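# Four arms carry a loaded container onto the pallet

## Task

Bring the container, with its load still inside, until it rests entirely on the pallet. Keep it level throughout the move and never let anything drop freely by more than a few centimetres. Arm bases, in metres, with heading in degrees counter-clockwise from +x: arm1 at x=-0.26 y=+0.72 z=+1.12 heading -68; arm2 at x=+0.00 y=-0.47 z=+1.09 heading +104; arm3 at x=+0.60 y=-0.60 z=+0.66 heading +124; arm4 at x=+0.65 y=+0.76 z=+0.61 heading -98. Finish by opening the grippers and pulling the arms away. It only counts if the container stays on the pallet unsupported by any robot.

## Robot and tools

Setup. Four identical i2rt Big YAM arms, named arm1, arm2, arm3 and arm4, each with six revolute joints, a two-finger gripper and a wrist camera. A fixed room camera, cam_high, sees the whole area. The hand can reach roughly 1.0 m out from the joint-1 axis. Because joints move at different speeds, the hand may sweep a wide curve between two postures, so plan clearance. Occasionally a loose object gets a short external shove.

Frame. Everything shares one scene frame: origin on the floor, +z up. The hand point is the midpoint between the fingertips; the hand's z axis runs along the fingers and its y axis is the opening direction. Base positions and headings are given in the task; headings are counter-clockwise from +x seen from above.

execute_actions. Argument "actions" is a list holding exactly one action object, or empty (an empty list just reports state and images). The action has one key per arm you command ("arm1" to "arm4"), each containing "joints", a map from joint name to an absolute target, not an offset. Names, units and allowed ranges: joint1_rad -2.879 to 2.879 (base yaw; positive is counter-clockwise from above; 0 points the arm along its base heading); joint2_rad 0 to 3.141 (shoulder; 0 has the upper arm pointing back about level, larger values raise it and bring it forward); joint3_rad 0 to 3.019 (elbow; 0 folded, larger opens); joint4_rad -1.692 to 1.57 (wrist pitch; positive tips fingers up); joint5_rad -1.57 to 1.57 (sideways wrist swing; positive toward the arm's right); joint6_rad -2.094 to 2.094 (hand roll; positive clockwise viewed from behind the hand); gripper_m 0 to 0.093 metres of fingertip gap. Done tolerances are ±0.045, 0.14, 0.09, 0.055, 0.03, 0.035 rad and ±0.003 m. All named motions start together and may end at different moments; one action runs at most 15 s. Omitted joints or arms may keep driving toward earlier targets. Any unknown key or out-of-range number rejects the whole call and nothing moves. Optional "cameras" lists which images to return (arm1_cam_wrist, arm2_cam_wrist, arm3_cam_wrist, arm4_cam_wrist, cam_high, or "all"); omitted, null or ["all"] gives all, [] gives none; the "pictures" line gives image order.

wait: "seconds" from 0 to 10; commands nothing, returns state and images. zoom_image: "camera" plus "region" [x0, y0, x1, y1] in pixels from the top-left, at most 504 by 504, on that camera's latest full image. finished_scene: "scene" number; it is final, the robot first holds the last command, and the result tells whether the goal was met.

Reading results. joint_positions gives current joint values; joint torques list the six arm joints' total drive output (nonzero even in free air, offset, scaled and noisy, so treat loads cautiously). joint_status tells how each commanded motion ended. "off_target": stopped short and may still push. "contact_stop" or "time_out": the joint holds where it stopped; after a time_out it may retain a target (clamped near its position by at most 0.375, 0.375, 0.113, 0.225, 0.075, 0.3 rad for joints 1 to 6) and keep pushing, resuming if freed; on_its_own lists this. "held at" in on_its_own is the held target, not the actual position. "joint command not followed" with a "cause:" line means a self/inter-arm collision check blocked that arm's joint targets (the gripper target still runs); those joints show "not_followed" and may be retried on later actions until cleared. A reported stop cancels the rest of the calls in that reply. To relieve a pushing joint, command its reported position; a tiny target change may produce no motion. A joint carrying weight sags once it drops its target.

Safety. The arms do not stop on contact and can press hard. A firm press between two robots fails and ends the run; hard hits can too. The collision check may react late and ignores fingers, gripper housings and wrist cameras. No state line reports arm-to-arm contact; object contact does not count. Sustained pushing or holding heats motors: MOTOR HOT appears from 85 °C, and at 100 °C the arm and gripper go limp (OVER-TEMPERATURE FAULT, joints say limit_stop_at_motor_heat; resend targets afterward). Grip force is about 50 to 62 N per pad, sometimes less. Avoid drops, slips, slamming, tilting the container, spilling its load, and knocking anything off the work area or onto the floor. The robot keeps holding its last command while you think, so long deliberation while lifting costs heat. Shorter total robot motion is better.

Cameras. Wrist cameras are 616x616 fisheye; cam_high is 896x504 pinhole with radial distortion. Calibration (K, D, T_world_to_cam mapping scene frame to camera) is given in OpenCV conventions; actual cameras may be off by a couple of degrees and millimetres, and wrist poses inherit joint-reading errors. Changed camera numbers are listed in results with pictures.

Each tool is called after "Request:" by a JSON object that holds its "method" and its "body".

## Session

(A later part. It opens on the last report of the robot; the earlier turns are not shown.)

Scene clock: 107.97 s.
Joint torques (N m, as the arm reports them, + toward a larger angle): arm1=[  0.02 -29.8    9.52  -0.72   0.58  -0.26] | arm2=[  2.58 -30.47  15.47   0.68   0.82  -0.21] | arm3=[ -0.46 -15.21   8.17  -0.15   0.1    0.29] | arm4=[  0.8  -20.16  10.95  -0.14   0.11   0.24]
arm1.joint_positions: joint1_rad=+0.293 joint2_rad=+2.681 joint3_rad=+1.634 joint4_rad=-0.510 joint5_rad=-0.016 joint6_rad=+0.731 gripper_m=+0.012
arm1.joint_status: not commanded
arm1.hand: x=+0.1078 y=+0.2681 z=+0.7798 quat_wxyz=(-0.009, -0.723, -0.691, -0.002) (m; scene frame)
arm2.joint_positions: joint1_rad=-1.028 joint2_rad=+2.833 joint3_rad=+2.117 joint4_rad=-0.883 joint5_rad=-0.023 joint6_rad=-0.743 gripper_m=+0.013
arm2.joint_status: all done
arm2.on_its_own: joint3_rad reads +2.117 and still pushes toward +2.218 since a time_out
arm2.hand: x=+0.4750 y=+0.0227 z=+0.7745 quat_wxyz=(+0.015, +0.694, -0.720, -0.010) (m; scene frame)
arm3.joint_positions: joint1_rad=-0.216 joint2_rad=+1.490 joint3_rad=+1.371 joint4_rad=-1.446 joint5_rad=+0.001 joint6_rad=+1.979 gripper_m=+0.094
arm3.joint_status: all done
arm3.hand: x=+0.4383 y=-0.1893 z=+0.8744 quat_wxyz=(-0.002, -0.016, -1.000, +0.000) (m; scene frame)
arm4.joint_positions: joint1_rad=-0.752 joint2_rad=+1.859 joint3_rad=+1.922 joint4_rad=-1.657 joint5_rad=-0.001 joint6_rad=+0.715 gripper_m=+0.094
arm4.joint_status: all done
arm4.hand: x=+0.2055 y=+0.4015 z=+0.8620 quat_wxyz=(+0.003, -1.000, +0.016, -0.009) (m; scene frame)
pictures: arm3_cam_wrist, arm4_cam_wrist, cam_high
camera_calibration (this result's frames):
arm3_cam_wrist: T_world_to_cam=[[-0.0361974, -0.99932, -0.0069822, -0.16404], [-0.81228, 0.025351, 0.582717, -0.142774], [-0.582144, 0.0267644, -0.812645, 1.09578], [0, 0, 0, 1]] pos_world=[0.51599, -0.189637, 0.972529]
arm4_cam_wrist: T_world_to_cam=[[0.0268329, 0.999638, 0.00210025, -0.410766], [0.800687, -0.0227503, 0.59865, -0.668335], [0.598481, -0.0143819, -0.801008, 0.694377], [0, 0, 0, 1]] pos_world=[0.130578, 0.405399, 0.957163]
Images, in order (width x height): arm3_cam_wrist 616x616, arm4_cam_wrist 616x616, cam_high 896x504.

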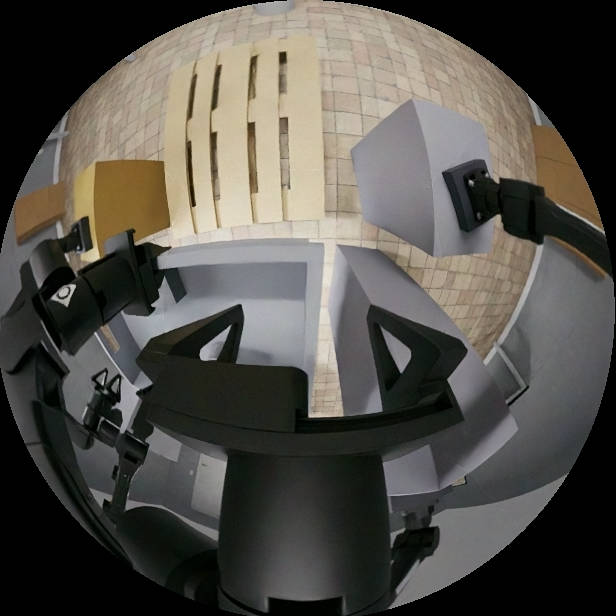

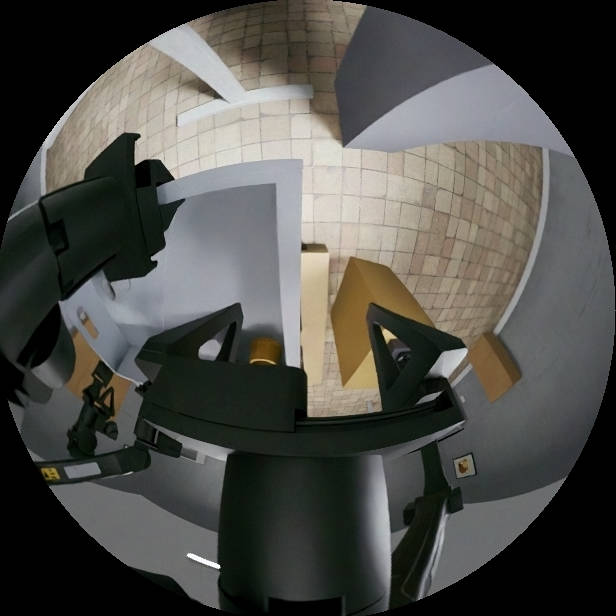

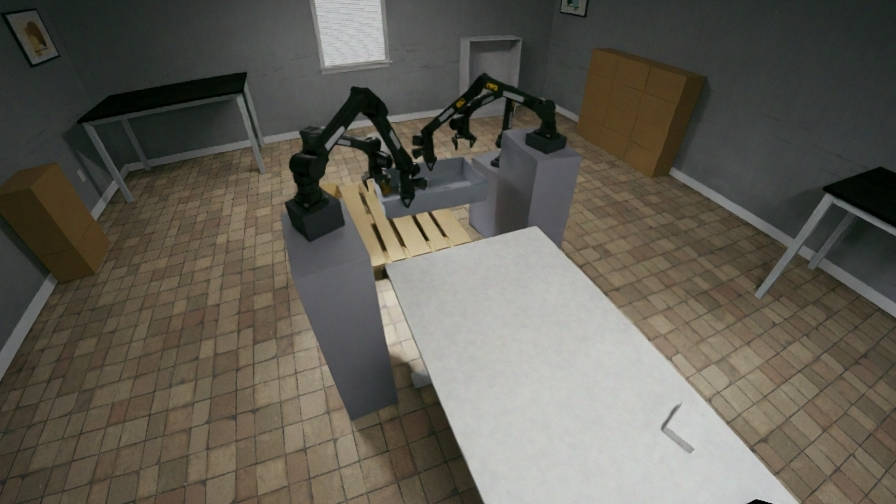

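Request:
{"method": "execute_actions", "body": {"actions": [{"arm3":{"joints":{"joint1_rad":-0.193,"joint2_rad":1.54,"joint3_rad":1.175,"joint4_rad":-1.19,"joint6_rad":2.02,"gripper_m":0.065}},"arm4":{"joints":{"joint1_rad":-0.732,"joint2_rad":1.875,"joint3_rad":1.748,"joint4_rad":-1.42,"joint6_rad":0.75,"gripper_m":0.065}}}], "cameras": ["arm3_cam_wrist","arm4_cam_wrist"]}}

Request:
{"method": "execute_actions", "body": {"actions": [{"arm3":{"joints":{"gripper_m":0}},"arm4":{"joints":{"gripper_m":0}}}], "cameras": []}}

Scene clock: 118.57 s.
Joint torques (N m, as the arm reports them, + toward a larger angle): arm1=[  0.04 -29.83   9.52  -0.7    0.55  -0.25] | arm2=[  2.66 -29.73  15.76   0.51   0.79  -0.16] | arm3=[  0.09 -15.33   7.36   0.88   0.18   0.29] | arm4=[  0.83 -20.01   7.4    0.15   0.12   0.11]
arm1.joint_positions: joint1_rad=+0.293 joint2_rad=+2.681 joint3_rad=+1.634 joint4_rad=-0.510 joint5_rad=-0.015 joint6_rad=+0.731 gripper_m=+0.012
arm1.joint_status: not commanded
arm1.hand: x=+0.1077 y=+0.2680 z=+0.7798 quat_wxyz=(-0.009, -0.723, -0.691, -0.001) (m; scene frame)
arm2.joint_positions: joint1_rad=-1.028 joint2_rad=+2.833 joint3_rad=+2.117 joint4_rad=-0.883 joint5_rad=-0.023 joint6_rad=-0.743 gripper_m=+0.013
arm2.joint_status: not commanded
arm2.on_its_own: joint3_rad reads +2.117 and still pushes toward +2.218 since a time_out
arm2.hand: x=+0.4749 y=+0.0226 z=+0.7745 quat_wxyz=(+0.016, +0.694, -0.720, -0.010) (m; scene frame)
arm3.joint_positions: joint1_rad=-0.197 joint2_rad=+1.543 joint3_rad=+1.176 joint4_rad=-1.204 joint5_rad=-0.001 joint6_rad=+2.009 gripper_m=+0.065
arm3.joint_status: all done
arm3.hand: x=+0.4320 y=-0.1970 z=+0.7799 quat_wxyz=(-0.002, -0.021, -1.000, +0.003) (m; scene frame)
arm4.joint_positions: joint1_rad=-0.752 joint2_rad=+1.859 joint3_rad=+1.922 joint4_rad=-1.657 joint5_rad=-0.001 joint6_rad=+0.716 gripper_m=+0.065
arm4.joint_status: joint3_rad time_out (moved +0.000 of -0.174); joint4_rad time_out (moved +0.000 of +0.237); the others done
arm4.on_its_own: joint3_rad is held at +1.922, not at your +1.748, since a time_out; joint4_rad is held at -1.657, not at your -1.420, since a time_out
arm4.hand: x=+0.2055 y=+0.4015 z=+0.8620 quat_wxyz=(+0.003, -1.000, +0.016, -0.009) (m; scene frame)
pictures: arm3_cam_wrist, arm4_cam_wrist
joint command not followed: on one or more control steps a check withheld the commanded joint targets of the arm4 arm, and it was not sent them on those steps.
cause: the commanded joint targets would bring a part of the robot too close to another arm (this arm's wrist (the part past joint 4) and the other arm's wrist (the part past joint 4)); next, command targets that bring no part of the robot closer to that arm.
camera_calibration (this result's frames):
arm3_cam_wrist: T_world_to_cam=[[-0.046132, -0.998935, -0.00031445, -0.17343], [-0.812353, 0.0373322, 0.58197, -0.0896806], [-0.581338, 0.0271029, -0.81321, 1.01566], [0, 0, 0, 1]] pos_world=[0.509587, -0.197425, 0.878078]
arm4_cam_wrist: T_world_to_cam=[[0.0275954, 0.999617, 0.00211419, -0.410926], [0.800672, -0.0233695, 0.598647, -0.668081], [0.598467, -0.0148271, -0.80101, 0.694561], [0, 0, 0, 1]] pos_world=[0.130582, 0.405455, 0.957163]
Images, in order (width x height): arm3_cam_wrist 616x616, arm4_cam_wrist 616x616.

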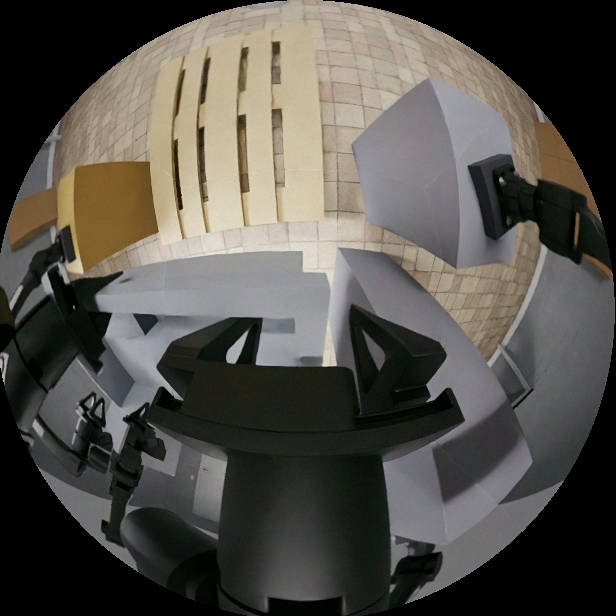

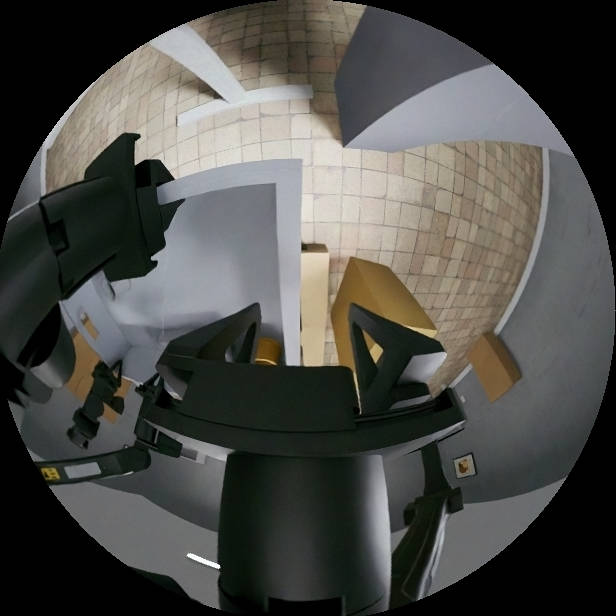

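not run: a stop came earlier in this reply.

Request:
{"method": "execute_actions", "body": {"actions": [{"arm3":{"joints":{"gripper_m":0}},"arm4":{"joints":{"joint1_rad":-0.705,"joint2_rad":1.79,"joint3_rad":1.85,"joint4_rad":-1.63,"joint6_rad":0.775}}}], "cameras": []}}

Request:
{"method": "execute_actions", "body": {"actions": [{"arm4":{"joints":{"joint2_rad":1.822,"joint3_rad":1.672,"joint4_rad":-1.40}}}], "cameras": ["arm4_cam_wrist"]}}

Request:
{"method": "execute_actions", "body": {"actions": [{"arm4":{"joints":{"gripper_m":0}}}], "cameras": []}}

Scene clock: 123.77 s.
Joint torques (N m, as the arm reports them, + toward a larger angle): arm1=[ -0.01 -29.82   9.51  -0.71   0.51  -0.19] | arm2=[  1.6  -29.12  15.59   0.75   0.76  -0.22] | arm3=[ -0.12 -14.91   7.49   0.88   0.16   0.19] | arm4=[  0.64 -19.21   6.97   0.69   0.13   0.22]
arm1.joint_positions: joint1_rad=+0.293 joint2_rad=+2.681 joint3_rad=+1.634 joint4_rad=-0.511 joint5_rad=-0.014 joint6_rad=+0.729 gripper_m=+0.012
arm1.joint_status: not commanded
arm1.hand: x=+0.1075 y=+0.2679 z=+0.7798 quat_wxyz=(-0.009, -0.723, -0.691, -0.001) (m; scene frame)
arm2.joint_positions: joint1_rad=-1.027 joint2_rad=+2.833 joint3_rad=+2.118 joint4_rad=-0.883 joint5_rad=-0.021 joint6_rad=-0.744 gripper_m=+0.013
arm2.joint_status: not commanded
arm2.on_its_own: joint3_rad reads +2.118 and still pushes toward +2.218 since a time_out
arm2.hand: x=+0.4746 y=+0.0235 z=+0.7747 quat_wxyz=(+0.015, +0.694, -0.719, -0.009) (m; scene frame)
arm3.joint_positions: joint1_rad=-0.196 joint2_rad=+1.539 joint3_rad=+1.174 joint4_rad=-1.204 joint5_rad=-0.001 joint6_rad=+2.017 gripper_m=+0.015
arm3.joint_status: gripper_m off_target (ended at +0.015, target +0.000)
arm3.hand: x=+0.4322 y=-0.1977 z=+0.7808 quat_wxyz=(-0.002, -0.025, -1.000, +0.003) (m; scene frame)
arm4.joint_positions: joint1_rad=-0.700 joint2_rad=+1.793 joint3_rad=+1.858 joint4_rad=-1.644 joint5_rad=-0.001 joint6_rad=+0.760 gripper_m=+0.065
arm4.joint_status: all done
arm4.hand: x=+0.2392 y=+0.3925 z=+0.8731 quat_wxyz=(-0.002, -1.000, +0.013, -0.004) (m; scene frame)
pictures: none
No camera images: the call's "cameras" was empty. Leave "cameras" out to get every camera's image.

Scene clock: 124.77 s.
Joint torques (N m, as the arm reports them, + toward a larger angle): arm1=[ -0.03 -29.84   9.5   -0.69   0.51  -0.23] | arm2=[  1.56 -29.91  15.58   0.43   0.77  -0.17] | arm3=[  0.05 -14.88   7.48   0.87   0.15   0.19] | arm4=[  0.97 -19.65   7.21   0.75   0.14   0.23]
arm1.joint_positions: joint1_rad=+0.293 joint2_rad=+2.681 joint3_rad=+1.634 joint4_rad=-0.511 joint5_rad=-0.014 joint6_rad=+0.729 gripper_m=+0.012
arm1.joint_status: not commanded
arm1.hand: x=+0.1075 y=+0.2679 z=+0.7798 quat_wxyz=(-0.009, -0.723, -0.691, -0.001) (m; scene frame)
arm2.joint_positions: joint1_rad=-1.027 joint2_rad=+2.833 joint3_rad=+2.118 joint4_rad=-0.883 joint5_rad=-0.021 joint6_rad=-0.744 gripper_m=+0.013
arm2.joint_status: not commanded
arm2.on_its_own: joint3_rad reads +2.118 and still pushes toward +2.218 since a time_out
arm2.hand: x=+0.4746 y=+0.0235 z=+0.7747 quat_wxyz=(+0.015, +0.694, -0.719, -0.009) (m; scene frame)
arm3.joint_positions: joint1_rad=-0.196 joint2_rad=+1.539 joint3_rad=+1.174 joint4_rad=-1.204 joint5_rad=-0.001 joint6_rad=+2.017 gripper_m=+0.015
arm3.joint_status: not commanded
arm3.hand: x=+0.4322 y=-0.1977 z=+0.7808 quat_wxyz=(-0.002, -0.025, -1.000, +0.003) (m; scene frame)
arm4.joint_positions: joint1_rad=-0.700 joint2_rad=+1.824 joint3_rad=+1.674 joint4_rad=-1.415 joint5_rad=-0.001 joint6_rad=+0.760 gripper_m=+0.065
arm4.joint_status: all done
arm4.hand: x=+0.2310 y=+0.3843 z=+0.7869 quat_wxyz=(-0.007, -1.000, +0.013, +0.002) (m; scene frame)
pictures: arm4_cam_wrist
camera_calibration (this result's frames):
arm4_cam_wrist: T_world_to_cam=[[0.0207581, 0.999645, -0.016695, -0.377956], [0.813743, -0.00719152, 0.581181, -0.639405], [0.580855, -0.0256496, -0.813603, 0.636983], [0, 0, 0, 1]] pos_world=[0.158162, 0.389562, 0.883552]
Images, in order (width x height): arm4_cam_wrist 616x616.

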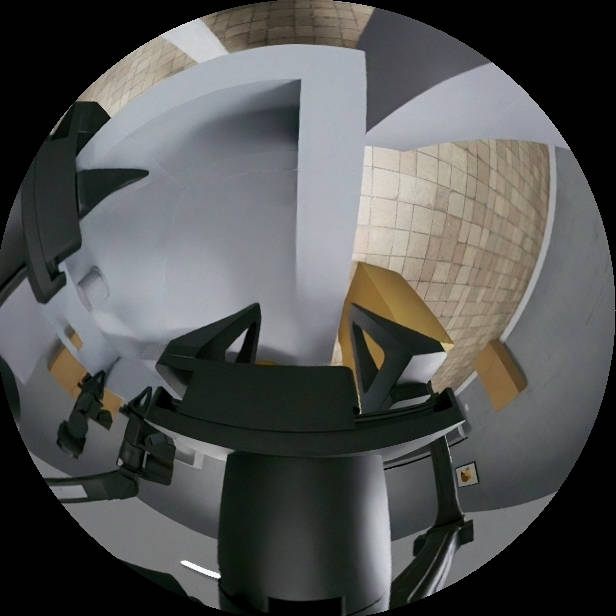

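Scene clock: 125.40 s.
Joint torques (N m, as the arm reports them, + toward a larger angle): arm1=[  0.56 -29.81   9.55  -0.63   0.48  -0.17] | arm2=[  1.95 -29.72  15.67   0.71   0.78  -0.14] | arm3=[ -0.15 -15.02   7.68   0.8    0.13   0.21] | arm4=[  1.41 -19.32   7.44   0.51   0.46   0.18]
arm1.joint_positions: joint1_rad=+0.288 joint2_rad=+2.680 joint3_rad=+1.634 joint4_rad=-0.512 joint5_rad=-0.014 joint6_rad=+0.719 gripper_m=+0.012
arm1.joint_status: not commanded
arm1.hand: x=+0.1051 y=+0.2662 z=+0.7800 quat_wxyz=(-0.009, -0.721, -0.693, -0.001) (m; scene frame)
arm2.joint_positions: joint1_rad=-1.026 joint2_rad=+2.833 joint3_rad=+2.118 joint4_rad=-0.885 joint5_rad=-0.023 joint6_rad=-0.747 gripper_m=+0.013
arm2.joint_status: not commanded
arm2.on_its_own: joint3_rad reads +2.118 and still pushes toward +2.218 since a time_out
arm2.hand: x=+0.4738 y=+0.0237 z=+0.7748 quat_wxyz=(+0.016, +0.696, -0.718, -0.010) (m; scene frame)
arm3.joint_positions: joint1_rad=-0.196 joint2_rad=+1.539 joint3_rad=+1.172 joint4_rad=-1.202 joint5_rad=+0.000 joint6_rad=+2.016 gripper_m=+0.015
arm3.joint_status: not commanded
arm3.hand: x=+0.4323 y=-0.1980 z=+0.7802 quat_wxyz=(-0.003, -0.024, -1.000, +0.002) (m; scene frame)
arm4.joint_positions: joint1_rad=-0.710 joint2_rad=+1.823 joint3_rad=+1.672 joint4_rad=-1.408 joint5_rad=-0.012 joint6_rad=+0.768 gripper_m=+0.014
arm4.joint_status: gripper_m off_target (ended at +0.014, target +0.000)
arm4.hand: x=+0.2280 y=+0.3862 z=+0.7867 quat_wxyz=(-0.013, -1.000, +0.022, +0.000) (m; scene frame)
pictures: none
No camera images: the call's "cameras" was empty. Leave "cameras" out to get every camera's image.

Transfer load.

Request:
{"method": "execute_actions", "body": {"actions": [{"arm1":{"joints":{"joint2_rad":2.67,"joint3_rad":1.65,"joint4_rad":-0.512}},"arm2":{"joints":{"joint1_rad":-1.026,"joint2_rad":2.83,"joint3_rad":2.135,"joint4_rad":-0.885}},"arm3":{"joints":{"joint2_rad":1.485,"joint3_rad":1.225}},"arm4":{"joints":{"joint2_rad":1.742,"joint3_rad":1.73}}}], "cameras": []}}

Request:
{"method": "execute_actions", "body": {"actions": [{"arm1":{"joints":{"gripper_m":0.05}},"arm2":{"joints":{"gripper_m":0.05}}}], "cameras": ["arm4_cam_wrist","arm3_cam_wrist","cam_high"]}}

Scene clock: 129.90 s.
Joint torques (N m, as the arm reports them, + toward a larger angle): arm1=[  0.26 -22.59   6.39   0.26   0.53  -0.15] | arm2=[  0.88 -21.97   8.84   0.56   0.81  -0.16] | arm3=[  0.08 -18.71  11.09   0.81   0.03   0.2 ] | arm4=[  1.53 -25.49  11.77   0.38   0.58   0.15]
arm1.joint_positions: joint1_rad=+0.288 joint2_rad=+2.681 joint3_rad=+1.634 joint4_rad=-0.512 joint5_rad=-0.014 joint6_rad=+0.719 gripper_m=+0.012
arm1.joint_status: all done
arm1.hand: x=+0.1050 y=+0.2664 z=+0.7798 quat_wxyz=(-0.008, -0.721, -0.693, -0.001) (m; scene frame)
arm2.joint_positions: joint1_rad=-1.028 joint2_rad=+2.834 joint3_rad=+2.118 joint4_rad=-0.894 joint5_rad=-0.023 joint6_rad=-0.748 gripper_m=+0.013
arm2.joint_status: all done
arm2.hand: x=+0.4728 y=+0.0209 z=+0.7743 quat_wxyz=(+0.021, +0.696, -0.718, -0.010) (m; scene frame)
arm3.joint_positions: joint1_rad=-0.196 joint2_rad=+1.528 joint3_rad=+1.172 joint4_rad=-1.202 joint5_rad=+0.002 joint6_rad=+2.016 gripper_m=+0.015
arm3.joint_status: all done
arm3.hand: x=+0.4326 y=-0.1978 z=+0.7847 quat_wxyz=(-0.001, -0.024, -1.000, -0.003) (m; scene frame)
arm4.joint_positions: joint1_rad=-0.709 joint2_rad=+1.817 joint3_rad=+1.672 joint4_rad=-1.405 joint5_rad=-0.015 joint6_rad=+0.768 gripper_m=+0.014
arm4.joint_status: all done
arm4.hand: x=+0.2284 y=+0.3853 z=+0.7900 quat_wxyz=(-0.017, -1.000, +0.021, +0.002) (m; scene frame)
pictures: none
No camera images: the call's "cameras" was empty. Leave "cameras" out to get every camera's image.

Scene clock: 130.50 s.
Joint torques (N m, as the arm reports them, + toward a larger angle): arm1=[  0.36 -22.69   6.48   0.41   0.14  -0.11] | arm2=[  0.78 -21.95   9.07   0.31   0.01   0.01] | arm3=[  0.41 -18.72  11.1    0.87   0.17   0.2 ] | arm4=[  1.57 -25.46  11.72   0.19   0.53   0.16]
arm1.joint_positions: joint1_rad=+0.289 joint2_rad=+2.680 joint3_rad=+1.634 joint4_rad=-0.512 joint5_rad=-0.004 joint6_rad=+0.715 gripper_m=+0.050
arm1.joint_status: all done
arm1.hand: x=+0.1043 y=+0.2656 z=+0.7800 quat_wxyz=(-0.008, -0.719, -0.695, +0.004) (m; scene frame)
arm2.joint_positions: joint1_rad=-1.027 joint2_rad=+2.832 joint3_rad=+2.118 joint4_rad=-0.894 joint5_rad=-0.003 joint6_rad=-0.756 gripper_m=+0.050
arm2.joint_status: all done
arm2.hand: x=+0.4755 y=+0.0196 z=+0.7756 quat_wxyz=(+0.020, +0.699, -0.715, +0.000) (m; scene frame)
arm3.joint_positions: joint1_rad=-0.196 joint2_rad=+1.528 joint3_rad=+1.172 joint4_rad=-1.201 joint5_rad=-0.001 joint6_rad=+2.016 gripper_m=+0.015
arm3.joint_status: not commanded
arm3.hand: x=+0.4320 y=-0.1979 z=+0.7847 quat_wxyz=(+0.000, -0.024, -1.000, -0.003) (m; scene frame)
arm4.joint_positions: joint1_rad=-0.709 joint2_rad=+1.817 joint3_rad=+1.672 joint4_rad=-1.402 joint5_rad=-0.014 joint6_rad=+0.768 gripper_m=+0.014
arm4.joint_status: not commanded
arm4.hand: x=+0.2277 y=+0.3848 z=+0.7901 quat_wxyz=(-0.018, -1.000, +0.021, +0.004) (m; scene frame)
pictures: arm3_cam_wrist, arm4_cam_wrist, cam_high
camera_calibration (this result's frames):
arm3_cam_wrist: T_world_to_cam=[[-0.0526083, -0.998534, -0.0127153, -0.161782], [-0.80902, 0.0351523, 0.586729, -0.0980263], [-0.585422, 0.0411538, -0.809683, 1.02139], [0, 0, 0, 1]] pos_world=[0.510128, -0.200133, 0.88246]
arm4_cam_wrist: T_world_to_cam=[[0.0368599, 0.998569, -0.0387382, -0.364146], [0.816362, -0.00773126, 0.577489, -0.636079], [0.576363, -0.0529106, -0.815479, 0.654449], [0, 0, 0, 1]] pos_world=[0.155493, 0.393335, 0.886911]
Images, in order (width x height): arm3_cam_wrist 616x616, arm4_cam_wrist 616x616, cam_high 896x504.

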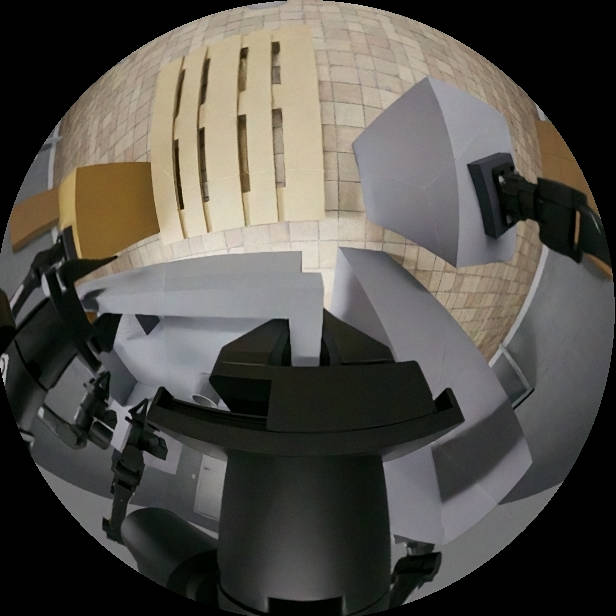

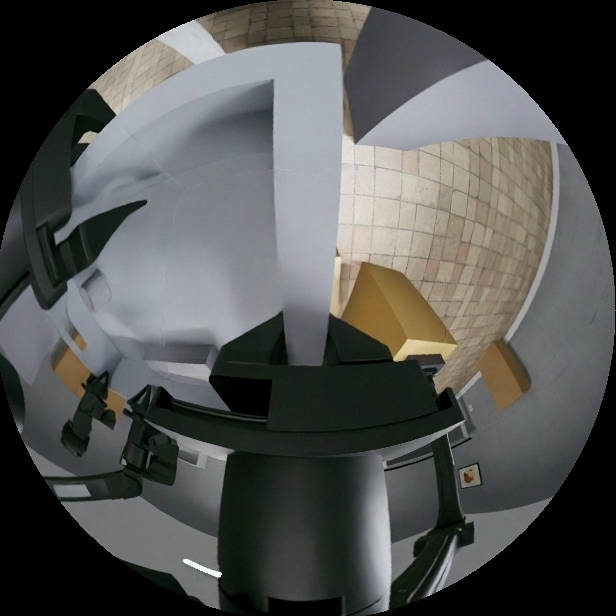

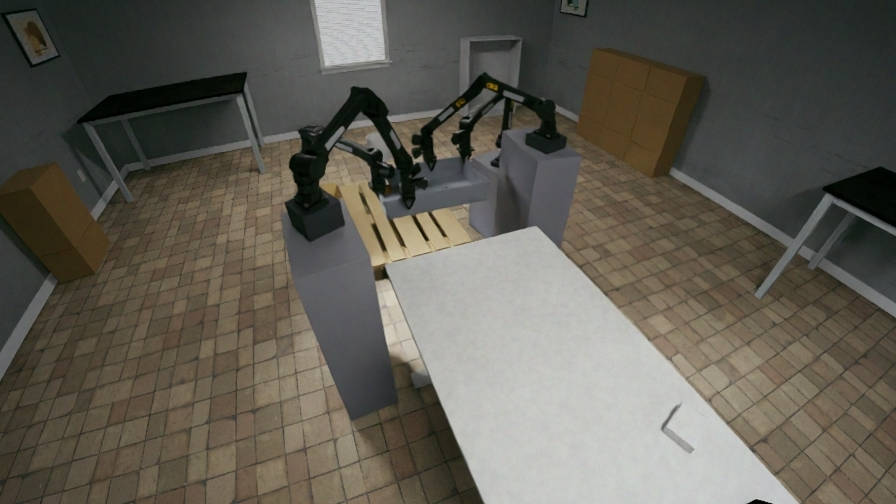

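Request:
{"method": "execute_actions", "body": {"actions": [{"arm1":{"joints":{"joint2_rad":2.46,"joint3_rad":1.52,"joint4_rad":-0.623,"gripper_m":0.07}},"arm2":{"joints":{"joint2_rad":2.605,"joint3_rad":1.965,"joint4_rad":-0.93,"gripper_m":0.07}}}], "cameras": []}}

Request:
{"method": "execute_actions", "body": {"actions": [{"arm1":{"joints":{"joint1_rad":-0.3}},"arm2":{"joints":{"joint2_rad":2.1,"joint4_rad":-1.4}},"arm3":{"joints":{"joint1_rad":-0.382,"joint2_rad":1.549,"joint3_rad":1.045,"joint4_rad":-0.975,"joint6_rad":1.828}},"arm4":{"joints":{"joint1_rad":-0.613,"joint2_rad":1.66,"joint3_rad":1.355,"joint4_rad":-1.15,"joint6_rad":0.864}}}], "cameras": []}}

Request:
{"method": "execute_actions", "body": {"actions": [{"arm1":{"joints":{"joint1_rad":-0.8,"joint2_rad":1.9}},"arm2":{"joints":{"joint2_rad":1.5}},"arm3":{"joints":{"joint1_rad":-0.573,"joint2_rad":1.70,"joint3_rad":0.935,"joint4_rad":-0.718,"joint6_rad":1.637}},"arm4":{"joints":{"joint1_rad":-0.483,"joint2_rad":1.676,"joint3_rad":1.085,"joint4_rad":-0.88,"joint6_rad":0.994}}}], "cameras": ["cam_high"]}}

Request:
{"method": "execute_actions", "body": {"actions": [{"arm3":{"joints":{"joint1_rad":-0.767,"joint2_rad":1.928,"joint3_rad":0.935,"joint4_rad":-0.488,"joint6_rad":1.443}},"arm4":{"joints":{"joint1_rad":-0.323,"joint2_rad":1.793,"joint3_rad":0.905,"joint4_rad":-0.595,"joint6_rad":1.154}}}], "cameras": []}}

Request:
{"method": "execute_actions", "body": {"actions": [{"arm3":{"joints":{"joint1_rad":-0.948,"joint2_rad":2.187,"joint3_rad":1.045,"joint4_rad":-0.333,"joint6_rad":1.262}},"arm4":{"joints":{"joint1_rad":-0.132,"joint2_rad":2.004,"joint3_rad":0.825,"joint4_rad":-0.315,"joint6_rad":1.345}}}], "cameras": []}}

Request:
{"method": "execute_actions", "body": {"actions": [{"arm3":{"joints":{"joint1_rad":-1.108,"joint2_rad":2.43,"joint3_rad":1.245,"joint4_rad":-0.28,"joint6_rad":1.102}},"arm4":{"joints":{"joint1_rad":0.08,"joint2_rad":2.255,"joint3_rad":0.855,"joint4_rad":-0.1,"joint6_rad":1.557}}}], "cameras": ["arm4_cam_wrist","arm3_cam_wrist","cam_high"]}}

Scene clock: 164.87 s.
Joint torques (N m, as the arm reports them, + toward a larger angle): arm1=[  0.22 -20.51   6.65  -0.07   0.14  -0.1 ] | arm2=[  0.94 -19.44   7.91   0.07  -0.02  -0.03] | arm3=[ -0.01 -18.72  11.11   0.79   0.17   0.2 ] | arm4=[  1.58 -25.31  11.76   0.23   0.54   0.15]
arm1.joint_positions: joint1_rad=+0.289 joint2_rad=+2.458 joint3_rad=+1.512 joint4_rad=-0.614 joint5_rad=-0.004 joint6_rad=+0.715 gripper_m=+0.070
arm1.joint_status: all done
arm1.hand: x=+0.1044 y=+0.2673 z=+0.8799 quat_wxyz=(-0.008, -0.719, -0.695, +0.004) (m; scene frame)
arm2.joint_positions: joint1_rad=-1.027 joint2_rad=+2.585 joint3_rad=+1.969 joint4_rad=-0.926 joint5_rad=-0.003 joint6_rad=-0.757 gripper_m=+0.070
arm2.joint_status: all done
arm2.hand: x=+0.4863 y=+0.0307 z=+0.8965 quat_wxyz=(-0.013, +0.699, -0.715, -0.001) (m; scene frame)
arm3.joint_positions: joint1_rad=-0.196 joint2_rad=+1.528 joint3_rad=+1.172 joint4_rad=-1.201 joint5_rad=-0.001 joint6_rad=+2.016 gripper_m=+0.015
arm3.joint_status: not commanded
arm3.hand: x=+0.4320 y=-0.1979 z=+0.7847 quat_wxyz=(+0.000, -0.024, -1.000, -0.003) (m; scene frame)
arm4.joint_positions: joint1_rad=-0.709 joint2_rad=+1.817 joint3_rad=+1.672 joint4_rad=-1.402 joint5_rad=-0.014 joint6_rad=+0.768 gripper_m=+0.014
arm4.joint_status: not commanded
arm4.hand: x=+0.2277 y=+0.3848 z=+0.7901 quat_wxyz=(-0.018, -1.000, +0.021, +0.004) (m; scene frame)
pictures: none
No camera images: the call's "cameras" was empty. Leave "cameras" out to get every camera's image.

Scene clock: 166.63 s.
Joint torques (N m, as the arm reports them, + toward a larger angle): arm1=[ -0.34 -21.37   6.59  -0.08  -0.07  -0.08] | arm2=[  0.41 -18.96  10.15  -0.09   0.01  -0.03] | arm3=[  0.19 -18.82   9.32   0.85  -0.41   0.34] | arm4=[  1.23 -22.75   9.02  -0.3    0.55   0.25]
arm1.joint_positions: joint1_rad=-0.292 joint2_rad=+2.458 joint3_rad=+1.512 joint4_rad=-0.614 joint5_rad=+0.001 joint6_rad=+0.713 gripper_m=+0.070
arm1.joint_status: all done
arm1.hand: x=-0.2063 y=+0.1397 z=+0.8830 quat_wxyz=(-0.009, -0.888, -0.460, +0.007) (m; scene frame)
arm2.joint_positions: joint1_rad=-1.027 joint2_rad=+2.105 joint3_rad=+1.964 joint4_rad=-1.391 joint5_rad=-0.003 joint6_rad=-0.757 gripper_m=+0.070
arm2.joint_status: all done
arm2.hand: x=+0.4602 y=+0.0052 z=+1.2128 quat_wxyz=(-0.018, +0.699, -0.715, -0.001) (m; scene frame)
arm3.joint_positions: joint1_rad=-0.387 joint2_rad=+1.595 joint3_rad=+1.006 joint4_rad=-0.988 joint5_rad=+0.012 joint6_rad=+1.813 gripper_m=+0.015
arm3.joint_status: all done
arm3.hand: x=+0.5182 y=-0.1930 z=+0.7018 quat_wxyz=(-0.009, -0.018, -1.000, +0.005) (m; scene frame)
arm4.joint_positions: joint1_rad=-0.615 joint2_rad=+1.729 joint3_rad=+1.326 joint4_rad=-1.136 joint5_rad=-0.015 joint6_rad=+0.850 gripper_m=+0.014
arm4.joint_status: all done
arm4.hand: x=+0.3028 y=+0.3873 z=+0.7080 quat_wxyz=(-0.021, -1.000, +0.015, +0.005) (m; scene frame)
pictures: none
No camera images: the call's "cameras" was empty. Leave "cameras" out to get every camera's image.

Scene clock: 168.60 s.
Joint torques (N m, as the arm reports them, + toward a larger angle): arm1=[ -0.69 -21.79  11.13   0.84  -0.14  -0.12] | arm2=[  0.63 -11.19  10.18   1.27  -0.02   0.  ] | arm3=[  0.24 -20.25   7.35   0.65  -0.27   0.27] | arm4=[  1.46 -20.11   8.38  -0.47   0.42   0.21]
arm1.joint_positions: joint1_rad=-0.793 joint2_rad=+1.913 joint3_rad=+1.509 joint4_rad=-0.614 joint5_rad=+0.002 joint6_rad=+0.713 gripper_m=+0.070
arm1.joint_status: all done
arm1.hand: x=-0.5335 y=+0.0875 z=+1.2287 quat_wxyz=(-0.224, -0.935, -0.217, +0.165) (m; scene frame)
arm2.joint_positions: joint1_rad=-1.027 joint2_rad=+1.502 joint3_rad=+1.965 joint4_rad=-1.392 joint5_rad=-0.003 joint6_rad=-0.757 gripper_m=+0.070
arm2.joint_status: all done
arm2.hand: x=+0.3845 y=-0.0703 z=+1.5770 quat_wxyz=(-0.314, +0.664, -0.678, -0.006) (m; scene frame)
arm3.joint_positions: joint1_rad=-0.580 joint2_rad=+1.753 joint3_rad=+0.904 joint4_rad=-0.725 joint5_rad=+0.009 joint6_rad=+1.628 gripper_m=+0.015
arm3.joint_status: all done
arm3.hand: x=+0.5975 y=-0.1914 z=+0.6109 quat_wxyz=(-0.008, -0.022, -1.000, +0.005) (m; scene frame)
arm4.joint_positions: joint1_rad=-0.488 joint2_rad=+1.733 joint3_rad=+1.050 joint4_rad=-0.863 joint5_rad=-0.010 joint6_rad=+0.985 gripper_m=+0.014
arm4.joint_status: all done
arm4.hand: x=+0.3848 y=+0.3913 z=+0.6160 quat_wxyz=(-0.017, -1.000, +0.019, +0.003) (m; scene frame)
pictures: cam_high
Images, in order (width x height): cam_high 896x504.

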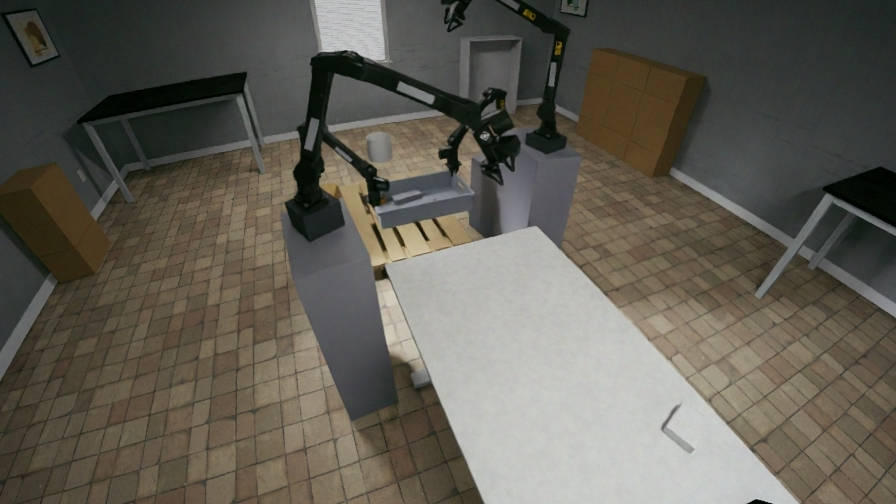

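Scene clock: 169.77 s.
Joint torques (N m, as the arm reports them, + toward a larger angle): arm1=[ -0.6  -20.75  10.92   0.86  -0.14  -0.11] | arm2=[  0.44 -10.91  10.1    1.26  -0.01   0.07] | arm3=[  0.21 -21.99   6.1    0.34  -0.17   0.32] | arm4=[  1.48 -19.51   6.09  -0.33   0.25   0.18]
arm1.joint_positions: joint1_rad=-0.793 joint2_rad=+1.913 joint3_rad=+1.509 joint4_rad=-0.614 joint5_rad=+0.002 joint6_rad=+0.713 gripper_m=+0.070
arm1.joint_status: not commanded
arm1.hand: x=-0.5335 y=+0.0875 z=+1.2287 quat_wxyz=(-0.224, -0.935, -0.217, +0.165) (m; scene frame)
arm2.joint_positions: joint1_rad=-1.027 joint2_rad=+1.502 joint3_rad=+1.965 joint4_rad=-1.392 joint5_rad=-0.003 joint6_rad=-0.757 gripper_m=+0.070
arm2.joint_status: not commanded
arm2.hand: x=+0.3845 y=-0.0703 z=+1.5770 quat_wxyz=(-0.314, +0.664, -0.678, -0.006) (m; scene frame)
arm3.joint_positions: joint1_rad=-0.775 joint2_rad=+1.989 joint3_rad=+0.899 joint4_rad=-0.486 joint5_rad=+0.007 joint6_rad=+1.430 gripper_m=+0.015
arm3.joint_status: all done
arm3.hand: x=+0.6780 y=-0.1944 z=+0.5179 quat_wxyz=(-0.006, -0.021, -1.000, +0.006) (m; scene frame)
arm4.joint_positions: joint1_rad=-0.328 joint2_rad=+1.849 joint3_rad=+0.879 joint4_rad=-0.581 joint5_rad=-0.004 joint6_rad=+1.144 gripper_m=+0.014
arm4.joint_status: all done
arm4.hand: x=+0.4638 y=+0.3896 z=+0.5247 quat_wxyz=(-0.014, -1.000, +0.019, +0.003) (m; scene frame)
pictures: none
No camera images: the call's "cameras" was empty. Leave "cameras" out to get every camera's image.

Scene clock: 170.93 s.
Joint torques (N m, as the arm reports them, + toward a larger angle): arm1=[ -0.67 -21.08  11.01   0.84  -0.14  -0.11] | arm2=[  1.22 -10.72   9.93   1.09   0.04  -0.03] | arm3=[  0.7  -24.4    5.63   0.16  -0.14   0.4 ] | arm4=[  1.35 -19.86   3.    -0.24   0.09   0.18]
arm1.joint_positions: joint1_rad=-0.793 joint2_rad=+1.913 joint3_rad=+1.509 joint4_rad=-0.614 joint5_rad=+0.002 joint6_rad=+0.713 gripper_m=+0.070
arm1.joint_status: not commanded
arm1.hand: x=-0.5335 y=+0.0875 z=+1.2287 quat_wxyz=(-0.224, -0.935, -0.217, +0.165) (m; scene frame)
arm2.joint_positions: joint1_rad=-1.027 joint2_rad=+1.502 joint3_rad=+1.965 joint4_rad=-1.392 joint5_rad=-0.003 joint6_rad=-0.757 gripper_m=+0.070
arm2.joint_status: not commanded
arm2.hand: x=+0.3845 y=-0.0703 z=+1.5770 quat_wxyz=(-0.314, +0.664, -0.678, -0.006) (m; scene frame)
arm3.joint_positions: joint1_rad=-0.962 joint2_rad=+2.249 joint3_rad=+0.998 joint4_rad=-0.326 joint5_rad=+0.006 joint6_rad=+1.242 gripper_m=+0.015
arm3.joint_status: all done
arm3.hand: x=+0.7584 y=-0.2000 z=+0.4281 quat_wxyz=(-0.005, -0.020, -1.000, +0.007) (m; scene frame)
arm4.joint_positions: joint1_rad=-0.134 joint2_rad=+2.062 joint3_rad=+0.815 joint4_rad=-0.304 joint5_rad=+0.000 joint6_rad=+1.335 gripper_m=+0.014
arm4.joint_status: all done
arm4.hand: x=+0.5441 y=+0.3848 z=+0.4340 quat_wxyz=(-0.014, -1.000, +0.017, +0.003) (m; scene frame)
pictures: none
No camera images: the call's "cameras" was empty. Leave "cameras" out to get every camera's image.

Scene clock: 172.10 s.
Joint torques (N m, as the arm reports them, + toward a larger angle): arm1=[ -0.62 -21.12  11.03   0.85  -0.14  -0.12] | arm2=[  0.91 -10.95  10.22   0.98   0.04   0.01] | arm3=[  0.79 -27.11   4.23   0.35  -0.24   0.5 ] | arm4=[  0.95 -19.89   2.2   -0.46   0.14   0.22]
arm1.joint_positions: joint1_rad=-0.793 joint2_rad=+1.913 joint3_rad=+1.509 joint4_rad=-0.614 joint5_rad=+0.002 joint6_rad=+0.713 gripper_m=+0.070
arm1.joint_status: not commanded
arm1.hand: x=-0.5335 y=+0.0875 z=+1.2287 quat_wxyz=(-0.224, -0.935, -0.217, +0.165) (m; scene frame)
arm2.joint_positions: joint1_rad=-1.027 joint2_rad=+1.502 joint3_rad=+1.965 joint4_rad=-1.392 joint5_rad=-0.003 joint6_rad=-0.757 gripper_m=+0.070
arm2.joint_status: not commanded
arm2.hand: x=+0.3845 y=-0.0703 z=+1.5770 quat_wxyz=(-0.314, +0.664, -0.678, -0.006) (m; scene frame)
arm3.joint_positions: joint1_rad=-1.126 joint2_rad=+2.497 joint3_rad=+1.215 joint4_rad=-0.278 joint5_rad=+0.009 joint6_rad=+1.074 gripper_m=+0.015
arm3.joint_status: all done
arm3.hand: x=+0.8460 y=-0.1926 z=+0.3457 quat_wxyz=(-0.009, -0.018, -1.000, +0.001) (m; scene frame)
arm4.joint_positions: joint1_rad=+0.082 joint2_rad=+2.307 joint3_rad=+0.834 joint4_rad=-0.085 joint5_rad=-0.001 joint6_rad=+1.543 gripper_m=+0.014
arm4.joint_status: all done
arm4.hand: x=+0.6279 y=+0.3906 z=+0.3488 quat_wxyz=(-0.010, -1.000, +0.013, +0.000) (m; scene frame)
pictures: arm3_cam_wrist, arm4_cam_wrist, cam_high
camera_calibration (this result's frames):
arm3_cam_wrist: T_world_to_cam=[[-0.0406895, -0.999157, -0.00549133, -0.152934], [-0.82024, 0.030264, 0.571218, 0.508182], [-0.57057, 0.0277468, -0.82078, 0.896681], [0, 0, 0, 1]] pos_world=[0.922228, -0.193065, 0.444855]
arm4_cam_wrist: T_world_to_cam=[[0.0211596, 0.999486, -0.0240692, -0.397411], [0.811389, -0.00310184, 0.584498, -0.709016], [0.584123, -0.0318972, -0.811038, 0.0496892], [0, 0, 0, 1]] pos_world=[0.554672, 0.396593, 0.445153]
Images, in order (width x height): arm3_cam_wrist 616x616, arm4_cam_wrist 616x616, cam_high 896x504.

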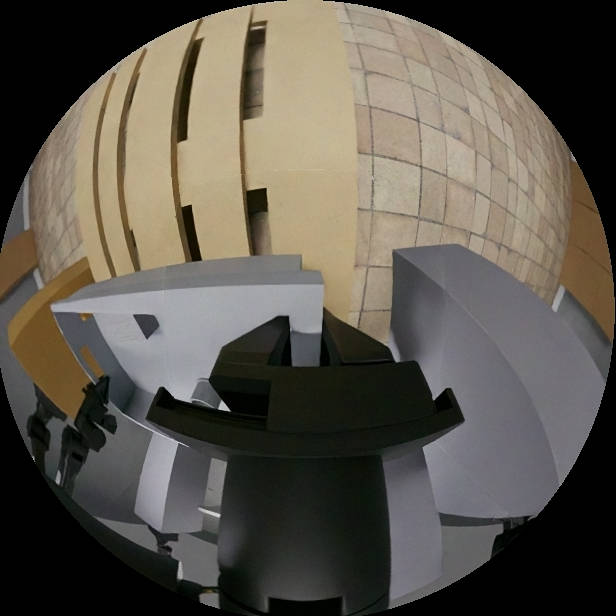

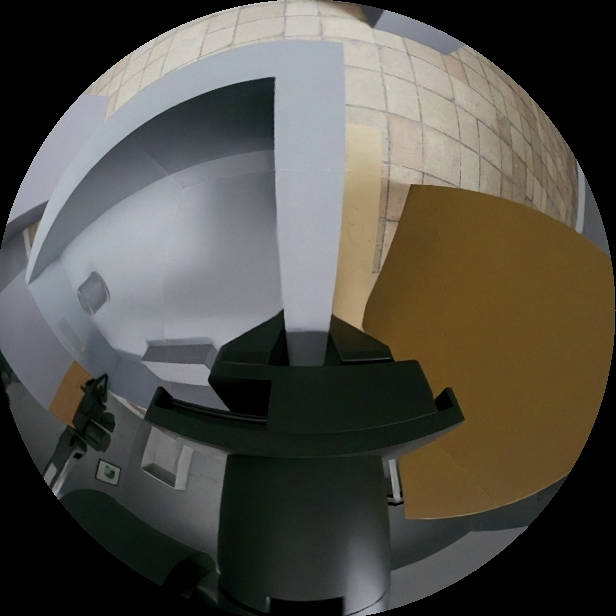

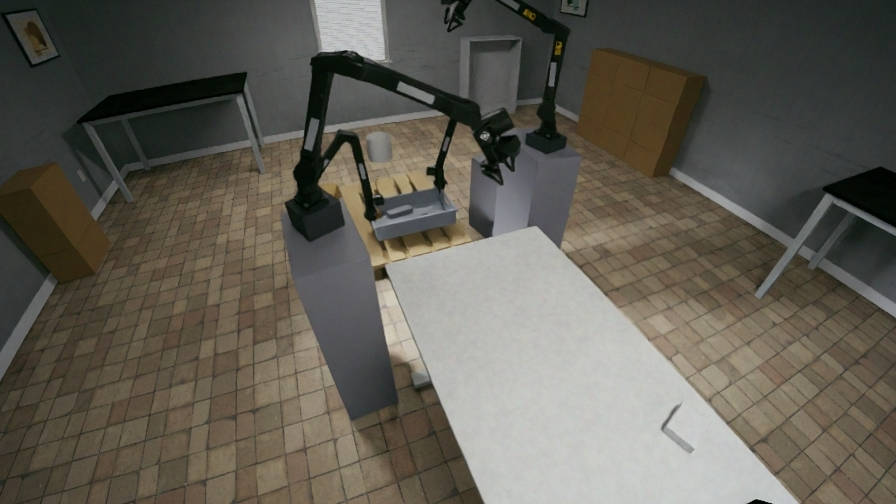

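Same descent as before.

Request:
{"method": "execute_actions", "body": {"actions": [{"arm3":{"joints":{"joint2_rad":2.62,"joint3_rad":1.375,"joint4_rad":-0.225}},"arm4":{"joints":{"joint2_rad":2.485,"joint3_rad":0.95,"joint4_rad":0.02}}}], "cameras": []}}

Request:
{"method": "execute_actions", "body": {"actions": [{"arm3":{"joints":{"joint2_rad":2.715,"joint3_rad":1.452,"joint4_rad":-0.2}},"arm4":{"joints":{"joint2_rad":2.59,"joint3_rad":1.01,"joint4_rad":0.06}}}], "cameras": []}}

Request:
{"method": "execute_actions", "body": {"actions": [{"arm3":{"joints":{"joint2_rad":2.79,"joint3_rad":1.46}},"arm4":{"joints":{"joint2_rad":2.665,"joint3_rad":1.035,"joint4_rad":0.08}}}], "cameras": []}}

Scene clock: 178.30 s.
Joint torques (N m, as the arm reports them, + toward a larger angle): arm1=[ -0.56 -21.15  11.     0.86  -0.14  -0.13] | arm2=[  0.99 -11.4   10.05   1.18   0.03  -0.05] | arm3=[  0.76 -28.09   4.46   0.33  -0.03   0.45] | arm4=[  1.15 -20.89  -0.24  -0.55  -0.2    0.23]
arm1.joint_positions: joint1_rad=-0.793 joint2_rad=+1.913 joint3_rad=+1.509 joint4_rad=-0.614 joint5_rad=+0.002 joint6_rad=+0.713 gripper_m=+0.070
arm1.joint_status: not commanded
arm1.hand: x=-0.5335 y=+0.0875 z=+1.2287 quat_wxyz=(-0.224, -0.935, -0.217, +0.165) (m; scene frame)
arm2.joint_positions: joint1_rad=-1.027 joint2_rad=+1.502 joint3_rad=+1.965 joint4_rad=-1.392 joint5_rad=-0.003 joint6_rad=-0.757 gripper_m=+0.070
arm2.joint_status: not commanded
arm2.hand: x=+0.3845 y=-0.0703 z=+1.5770 quat_wxyz=(-0.314, +0.664, -0.678, -0.006) (m; scene frame)
arm3.joint_positions: joint1_rad=-1.122 joint2_rad=+2.695 joint3_rad=+1.334 joint4_rad=-0.224 joint5_rad=+0.004 joint6_rad=+1.078 gripper_m=+0.015
arm3.joint_status: all done
arm3.hand: x=+0.8405 y=-0.1980 z=+0.2675 quat_wxyz=(-0.001, -0.019, -1.000, +0.010) (m; scene frame)
arm4.joint_positions: joint1_rad=+0.081 joint2_rad=+2.538 joint3_rad=+0.949 joint4_rad=+0.039 joint5_rad=+0.009 joint6_rad=+1.543 gripper_m=+0.014
arm4.joint_status: all done
arm4.hand: x=+0.6254 y=+0.3863 z=+0.2713 quat_wxyz=(-0.015, -1.000, +0.014, +0.005) (m; scene frame)
pictures: none
No camera images: the call's "cameras" was empty. Leave "cameras" out to get every camera's image.

Scene clock: 179.10 s.
Joint torques (N m, as the arm reports them, + toward a larger angle): arm1=[ -0.69 -21.12  10.99   0.84  -0.14  -0.12] | arm2=[  0.82 -11.84  10.22   1.34  -0.04  -0.01] | arm3=[  0.74 -27.61   4.85   0.43  -0.36   0.46] | arm4=[  1.18 -19.43   0.17  -0.26   0.23   0.24]
arm1.joint_positions: joint1_rad=-0.793 joint2_rad=+1.913 joint3_rad=+1.509 joint4_rad=-0.614 joint5_rad=+0.002 joint6_rad=+0.713 gripper_m=+0.070
arm1.joint_status: not commanded
arm1.hand: x=-0.5335 y=+0.0875 z=+1.2287 quat_wxyz=(-0.224, -0.935, -0.217, +0.165) (m; scene frame)
arm2.joint_positions: joint1_rad=-1.027 joint2_rad=+1.502 joint3_rad=+1.965 joint4_rad=-1.392 joint5_rad=-0.003 joint6_rad=-0.757 gripper_m=+0.070
arm2.joint_status: not commanded
arm2.hand: x=+0.3845 y=-0.0703 z=+1.5770 quat_wxyz=(-0.314, +0.664, -0.678, -0.006) (m; scene frame)
arm3.joint_positions: joint1_rad=-1.122 joint2_rad=+2.779 joint3_rad=+1.404 joint4_rad=-0.199 joint5_rad=+0.011 joint6_rad=+1.078 gripper_m=+0.015
arm3.joint_status: all done
arm3.hand: x=+0.8438 y=-0.1950 z=+0.2350 quat_wxyz=(-0.007, -0.018, -1.000, +0.007) (m; scene frame)
arm4.joint_positions: joint1_rad=+0.079 joint2_rad=+2.624 joint3_rad=+1.001 joint4_rad=+0.069 joint5_rad=-0.004 joint6_rad=+1.540 gripper_m=+0.014
arm4.joint_status: all done
arm4.hand: x=+0.6272 y=+0.3880 z=+0.2409 quat_wxyz=(-0.013, -1.000, +0.013, -0.001) (m; scene frame)
pictures: none
No camera images: the call's "cameras" was empty. Leave "cameras" out to get every camera's image.

Scene clock: 179.83 s.
Joint torques (N m, as the arm reports them, + toward a larger angle): arm1=[ -0.73 -21.08  11.     0.85  -0.13  -0.12] | arm2=[  0.93 -10.99  10.09   1.29  -0.04  -0.02] | arm3=[  0.39 -22.05   4.8    0.38  -0.33   0.41] | arm4=[  1.67 -16.93  -0.02   0.05   0.3    0.31]
arm1.joint_positions: joint1_rad=-0.793 joint2_rad=+1.913 joint3_rad=+1.509 joint4_rad=-0.614 joint5_rad=+0.002 joint6_rad=+0.713 gripper_m=+0.070
arm1.joint_status: not commanded
arm1.hand: x=-0.5335 y=+0.0875 z=+1.2287 quat_wxyz=(-0.224, -0.935, -0.217, +0.165) (m; scene frame)
arm2.joint_positions: joint1_rad=-1.027 joint2_rad=+1.502 joint3_rad=+1.965 joint4_rad=-1.392 joint5_rad=-0.003 joint6_rad=-0.757 gripper_m=+0.070
arm2.joint_status: not commanded
arm2.hand: x=+0.3845 y=-0.0703 z=+1.5770 quat_wxyz=(-0.314, +0.664, -0.678, -0.006) (m; scene frame)
arm3.joint_positions: joint1_rad=-1.118 joint2_rad=+2.792 joint3_rad=+1.412 joint4_rad=-0.198 joint5_rad=+0.011 joint6_rad=+1.082 gripper_m=+0.015
arm3.joint_status: all done
arm3.hand: x=+0.8409 y=-0.1956 z=+0.2297 quat_wxyz=(-0.006, -0.018, -1.000, +0.009) (m; scene frame)
arm4.joint_positions: joint1_rad=+0.072 joint2_rad=+2.666 joint3_rad=+1.027 joint4_rad=+0.082 joint5_rad=-0.006 joint6_rad=+1.533 gripper_m=+0.014
arm4.joint_status: all done
arm4.hand: x=+0.6251 y=+0.3895 z=+0.2260 quat_wxyz=(-0.011, -1.000, +0.013, -0.002) (m; scene frame)
pictures: none
No camera images: the call's "cameras" was empty. Leave "cameras" out to get every camera's image.

Request:
{"method": "execute_actions", "body": {"actions": [{"arm3":{"joints":{"joint3_rad":1.412,"gripper_m":0.07}},"arm4":{"joints":{"gripper_m":0.07}}}], "cameras": []}}

Request:
{"method": "execute_actions", "body": {"actions": [{"arm3":{"joints":{"joint2_rad":2.5,"joint3_rad":1.2,"joint4_rad":-0.29}},"arm4":{"joints":{"joint2_rad":2.33,"joint3_rad":0.84,"joint4_rad":-0.09}}}], "cameras": []}}

Request:
{"method": "execute_actions", "body": {"actions": [{"arm3":{"joints":{"joint2_rad":1.5,"joint3_rad":0.9,"joint4_rad":-0.9}},"arm4":{"joints":{"joint2_rad":1.4,"joint3_rad":0.7,"joint4_rad":-0.8}}}], "cameras": ["arm4_cam_wrist"]}}

Scene clock: 186.40 s.
Joint torques (N m, as the arm reports them, + toward a larger angle): arm1=[ -0.63 -21.12  11.     0.85  -0.14  -0.11] | arm2=[  0.57 -10.5   10.16   1.11   0.    -0.03] | arm3=[  0.36 -22.19   1.45   0.36  -0.04   0.27] | arm4=[  1.54 -16.87  -0.17   0.07   0.27   0.23]
arm1.joint_positions: joint1_rad=-0.793 joint2_rad=+1.913 joint3_rad=+1.509 joint4_rad=-0.614 joint5_rad=+0.002 joint6_rad=+0.713 gripper_m=+0.070
arm1.joint_status: not commanded
arm1.hand: x=-0.5335 y=+0.0875 z=+1.2287 quat_wxyz=(-0.224, -0.935, -0.217, +0.165) (m; scene frame)
arm2.joint_positions: joint1_rad=-1.027 joint2_rad=+1.502 joint3_rad=+1.965 joint4_rad=-1.392 joint5_rad=-0.003 joint6_rad=-0.757 gripper_m=+0.070
arm2.joint_status: not commanded
arm2.hand: x=+0.3845 y=-0.0703 z=+1.5770 quat_wxyz=(-0.314, +0.664, -0.678, -0.006) (m; scene frame)
arm3.joint_positions: joint1_rad=-1.116 joint2_rad=+2.790 joint3_rad=+1.412 joint4_rad=-0.198 joint5_rad=+0.004 joint6_rad=+1.091 gripper_m=+0.070
arm3.joint_status: all done
arm3.hand: x=+0.8400 y=-0.1938 z=+0.2304 quat_wxyz=(-0.003, -0.022, -1.000, +0.006) (m; scene frame)
arm4.joint_positions: joint1_rad=+0.073 joint2_rad=+2.666 joint3_rad=+1.029 joint4_rad=+0.082 joint5_rad=-0.005 joint6_rad=+1.542 gripper_m=+0.070
arm4.joint_status: all done
arm4.hand: x=+0.6251 y=+0.3883 z=+0.2260 quat_wxyz=(-0.012, -1.000, +0.017, -0.002) (m; scene frame)
pictures: none
No camera images: the call's "cameras" was empty. Leave "cameras" out to get every camera's image.

Scene clock: 187.63 s.
Joint torques (N m, as the arm reports them, + toward a larger angle): arm1=[ -0.67 -21.13  10.99   0.85  -0.14  -0.12] | arm2=[  0.72 -10.7    9.94   1.26  -0.04  -0.01] | arm3=[  0.08 -19.5    1.93   0.12   0.29   0.28] | arm4=[  1.65 -14.72   0.38  -0.27   0.26   0.22]
arm1.joint_positions: joint1_rad=-0.793 joint2_rad=+1.913 joint3_rad=+1.509 joint4_rad=-0.614 joint5_rad=+0.002 joint6_rad=+0.713 gripper_m=+0.070
arm1.joint_status: not commanded
arm1.hand: x=-0.5335 y=+0.0875 z=+1.2287 quat_wxyz=(-0.224, -0.935, -0.217, +0.165) (m; scene frame)
arm2.joint_positions: joint1_rad=-1.027 joint2_rad=+1.502 joint3_rad=+1.965 joint4_rad=-1.392 joint5_rad=-0.003 joint6_rad=-0.757 gripper_m=+0.070
arm2.joint_status: not commanded
arm2.hand: x=+0.3845 y=-0.0703 z=+1.5770 quat_wxyz=(-0.314, +0.664, -0.678, -0.006) (m; scene frame)
arm3.joint_positions: joint1_rad=-1.112 joint2_rad=+2.481 joint3_rad=+1.205 joint4_rad=-0.281 joint5_rad=-0.004 joint6_rad=+1.092 gripper_m=+0.070
arm3.joint_status: all done
arm3.hand: x=+0.8388 y=-0.1875 z=+0.3519 quat_wxyz=(-0.005, -0.020, -1.000, -0.004) (m; scene frame)
arm4.joint_positions: joint1_rad=+0.074 joint2_rad=+2.316 joint3_rad=+0.843 joint4_rad=-0.078 joint5_rad=-0.005 joint6_rad=+1.543 gripper_m=+0.070
arm4.joint_status: all done
arm4.hand: x=+0.6253 y=+0.3868 z=+0.3462 quat_wxyz=(-0.014, -1.000, +0.017, -0.002) (m; scene frame)
pictures: none
No camera images: the call's "cameras" was empty. Leave "cameras" out to get every camera's image.

Scene clock: 189.20 s.
Joint torques (N m, as the arm reports them, + toward a larger angle): arm1=[ -0.51 -21.11  11.03   0.85  -0.13  -0.12] | arm2=[  0.6  -10.58  10.14   1.27  -0.01   0.01] | arm3=[  0.04 -12.83   7.02   0.14   0.29   0.27] | arm4=[ 1.53 -9.75  6.3  -0.26  0.26  0.23]
arm1.joint_positions: joint1_rad=-0.793 joint2_rad=+1.913 joint3_rad=+1.509 joint4_rad=-0.614 joint5_rad=+0.002 joint6_rad=+0.713 gripper_m=+0.070
arm1.joint_status: not commanded
arm1.hand: x=-0.5335 y=+0.0875 z=+1.2287 quat_wxyz=(-0.224, -0.935, -0.217, +0.165) (m; scene frame)
arm2.joint_positions: joint1_rad=-1.027 joint2_rad=+1.502 joint3_rad=+1.965 joint4_rad=-1.392 joint5_rad=-0.003 joint6_rad=-0.757 gripper_m=+0.070
arm2.joint_status: not commanded
arm2.hand: x=+0.3845 y=-0.0703 z=+1.5770 quat_wxyz=(-0.314, +0.664, -0.678, -0.006) (m; scene frame)
arm3.joint_positions: joint1_rad=-1.112 joint2_rad=+1.494 joint3_rad=+0.896 joint4_rad=-0.887 joint5_rad=-0.003 joint6_rad=+1.092 gripper_m=+0.070
arm3.joint_status: all done
arm3.hand: x=+0.7975 y=-0.2543 z=+0.7077 quat_wxyz=(-0.022, -0.020, -0.999, -0.036) (m; scene frame)
arm4.joint_positions: joint1_rad=+0.074 joint2_rad=+1.400 joint3_rad=+0.693 joint4_rad=-0.786 joint5_rad=-0.005 joint6_rad=+1.544 gripper_m=+0.070
arm4.joint_status: all done
arm4.hand: x=+0.6276 y=+0.4259 z=+0.6313 quat_wxyz=(-0.043, -0.999, +0.017, -0.001) (m; scene frame)
pictures: arm4_cam_wrist
camera_calibration (this result's frames):
arm4_cam_wrist: T_world_to_cam=[[0.0293523, 0.995542, -0.0896409, -0.387951], [0.81167, 0.0286012, 0.583416, -0.886815], [0.583379, -0.0898834, -0.807211, 0.302839], [0, 0, 0, 1]] pos_world=[0.554518, 0.438806, 0.727061]
Images, in order (width x height): arm4_cam_wrist 616x616.

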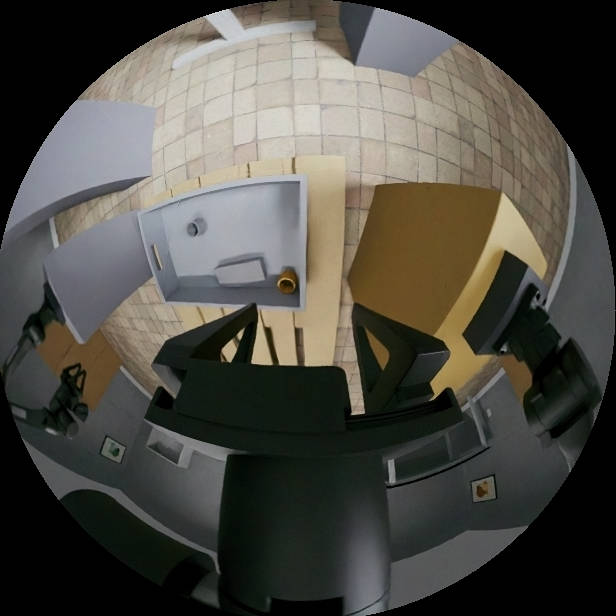

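Request:
{"method": "finished_scene", "body": {"scene": 2}}

The scene is finished: the task was done.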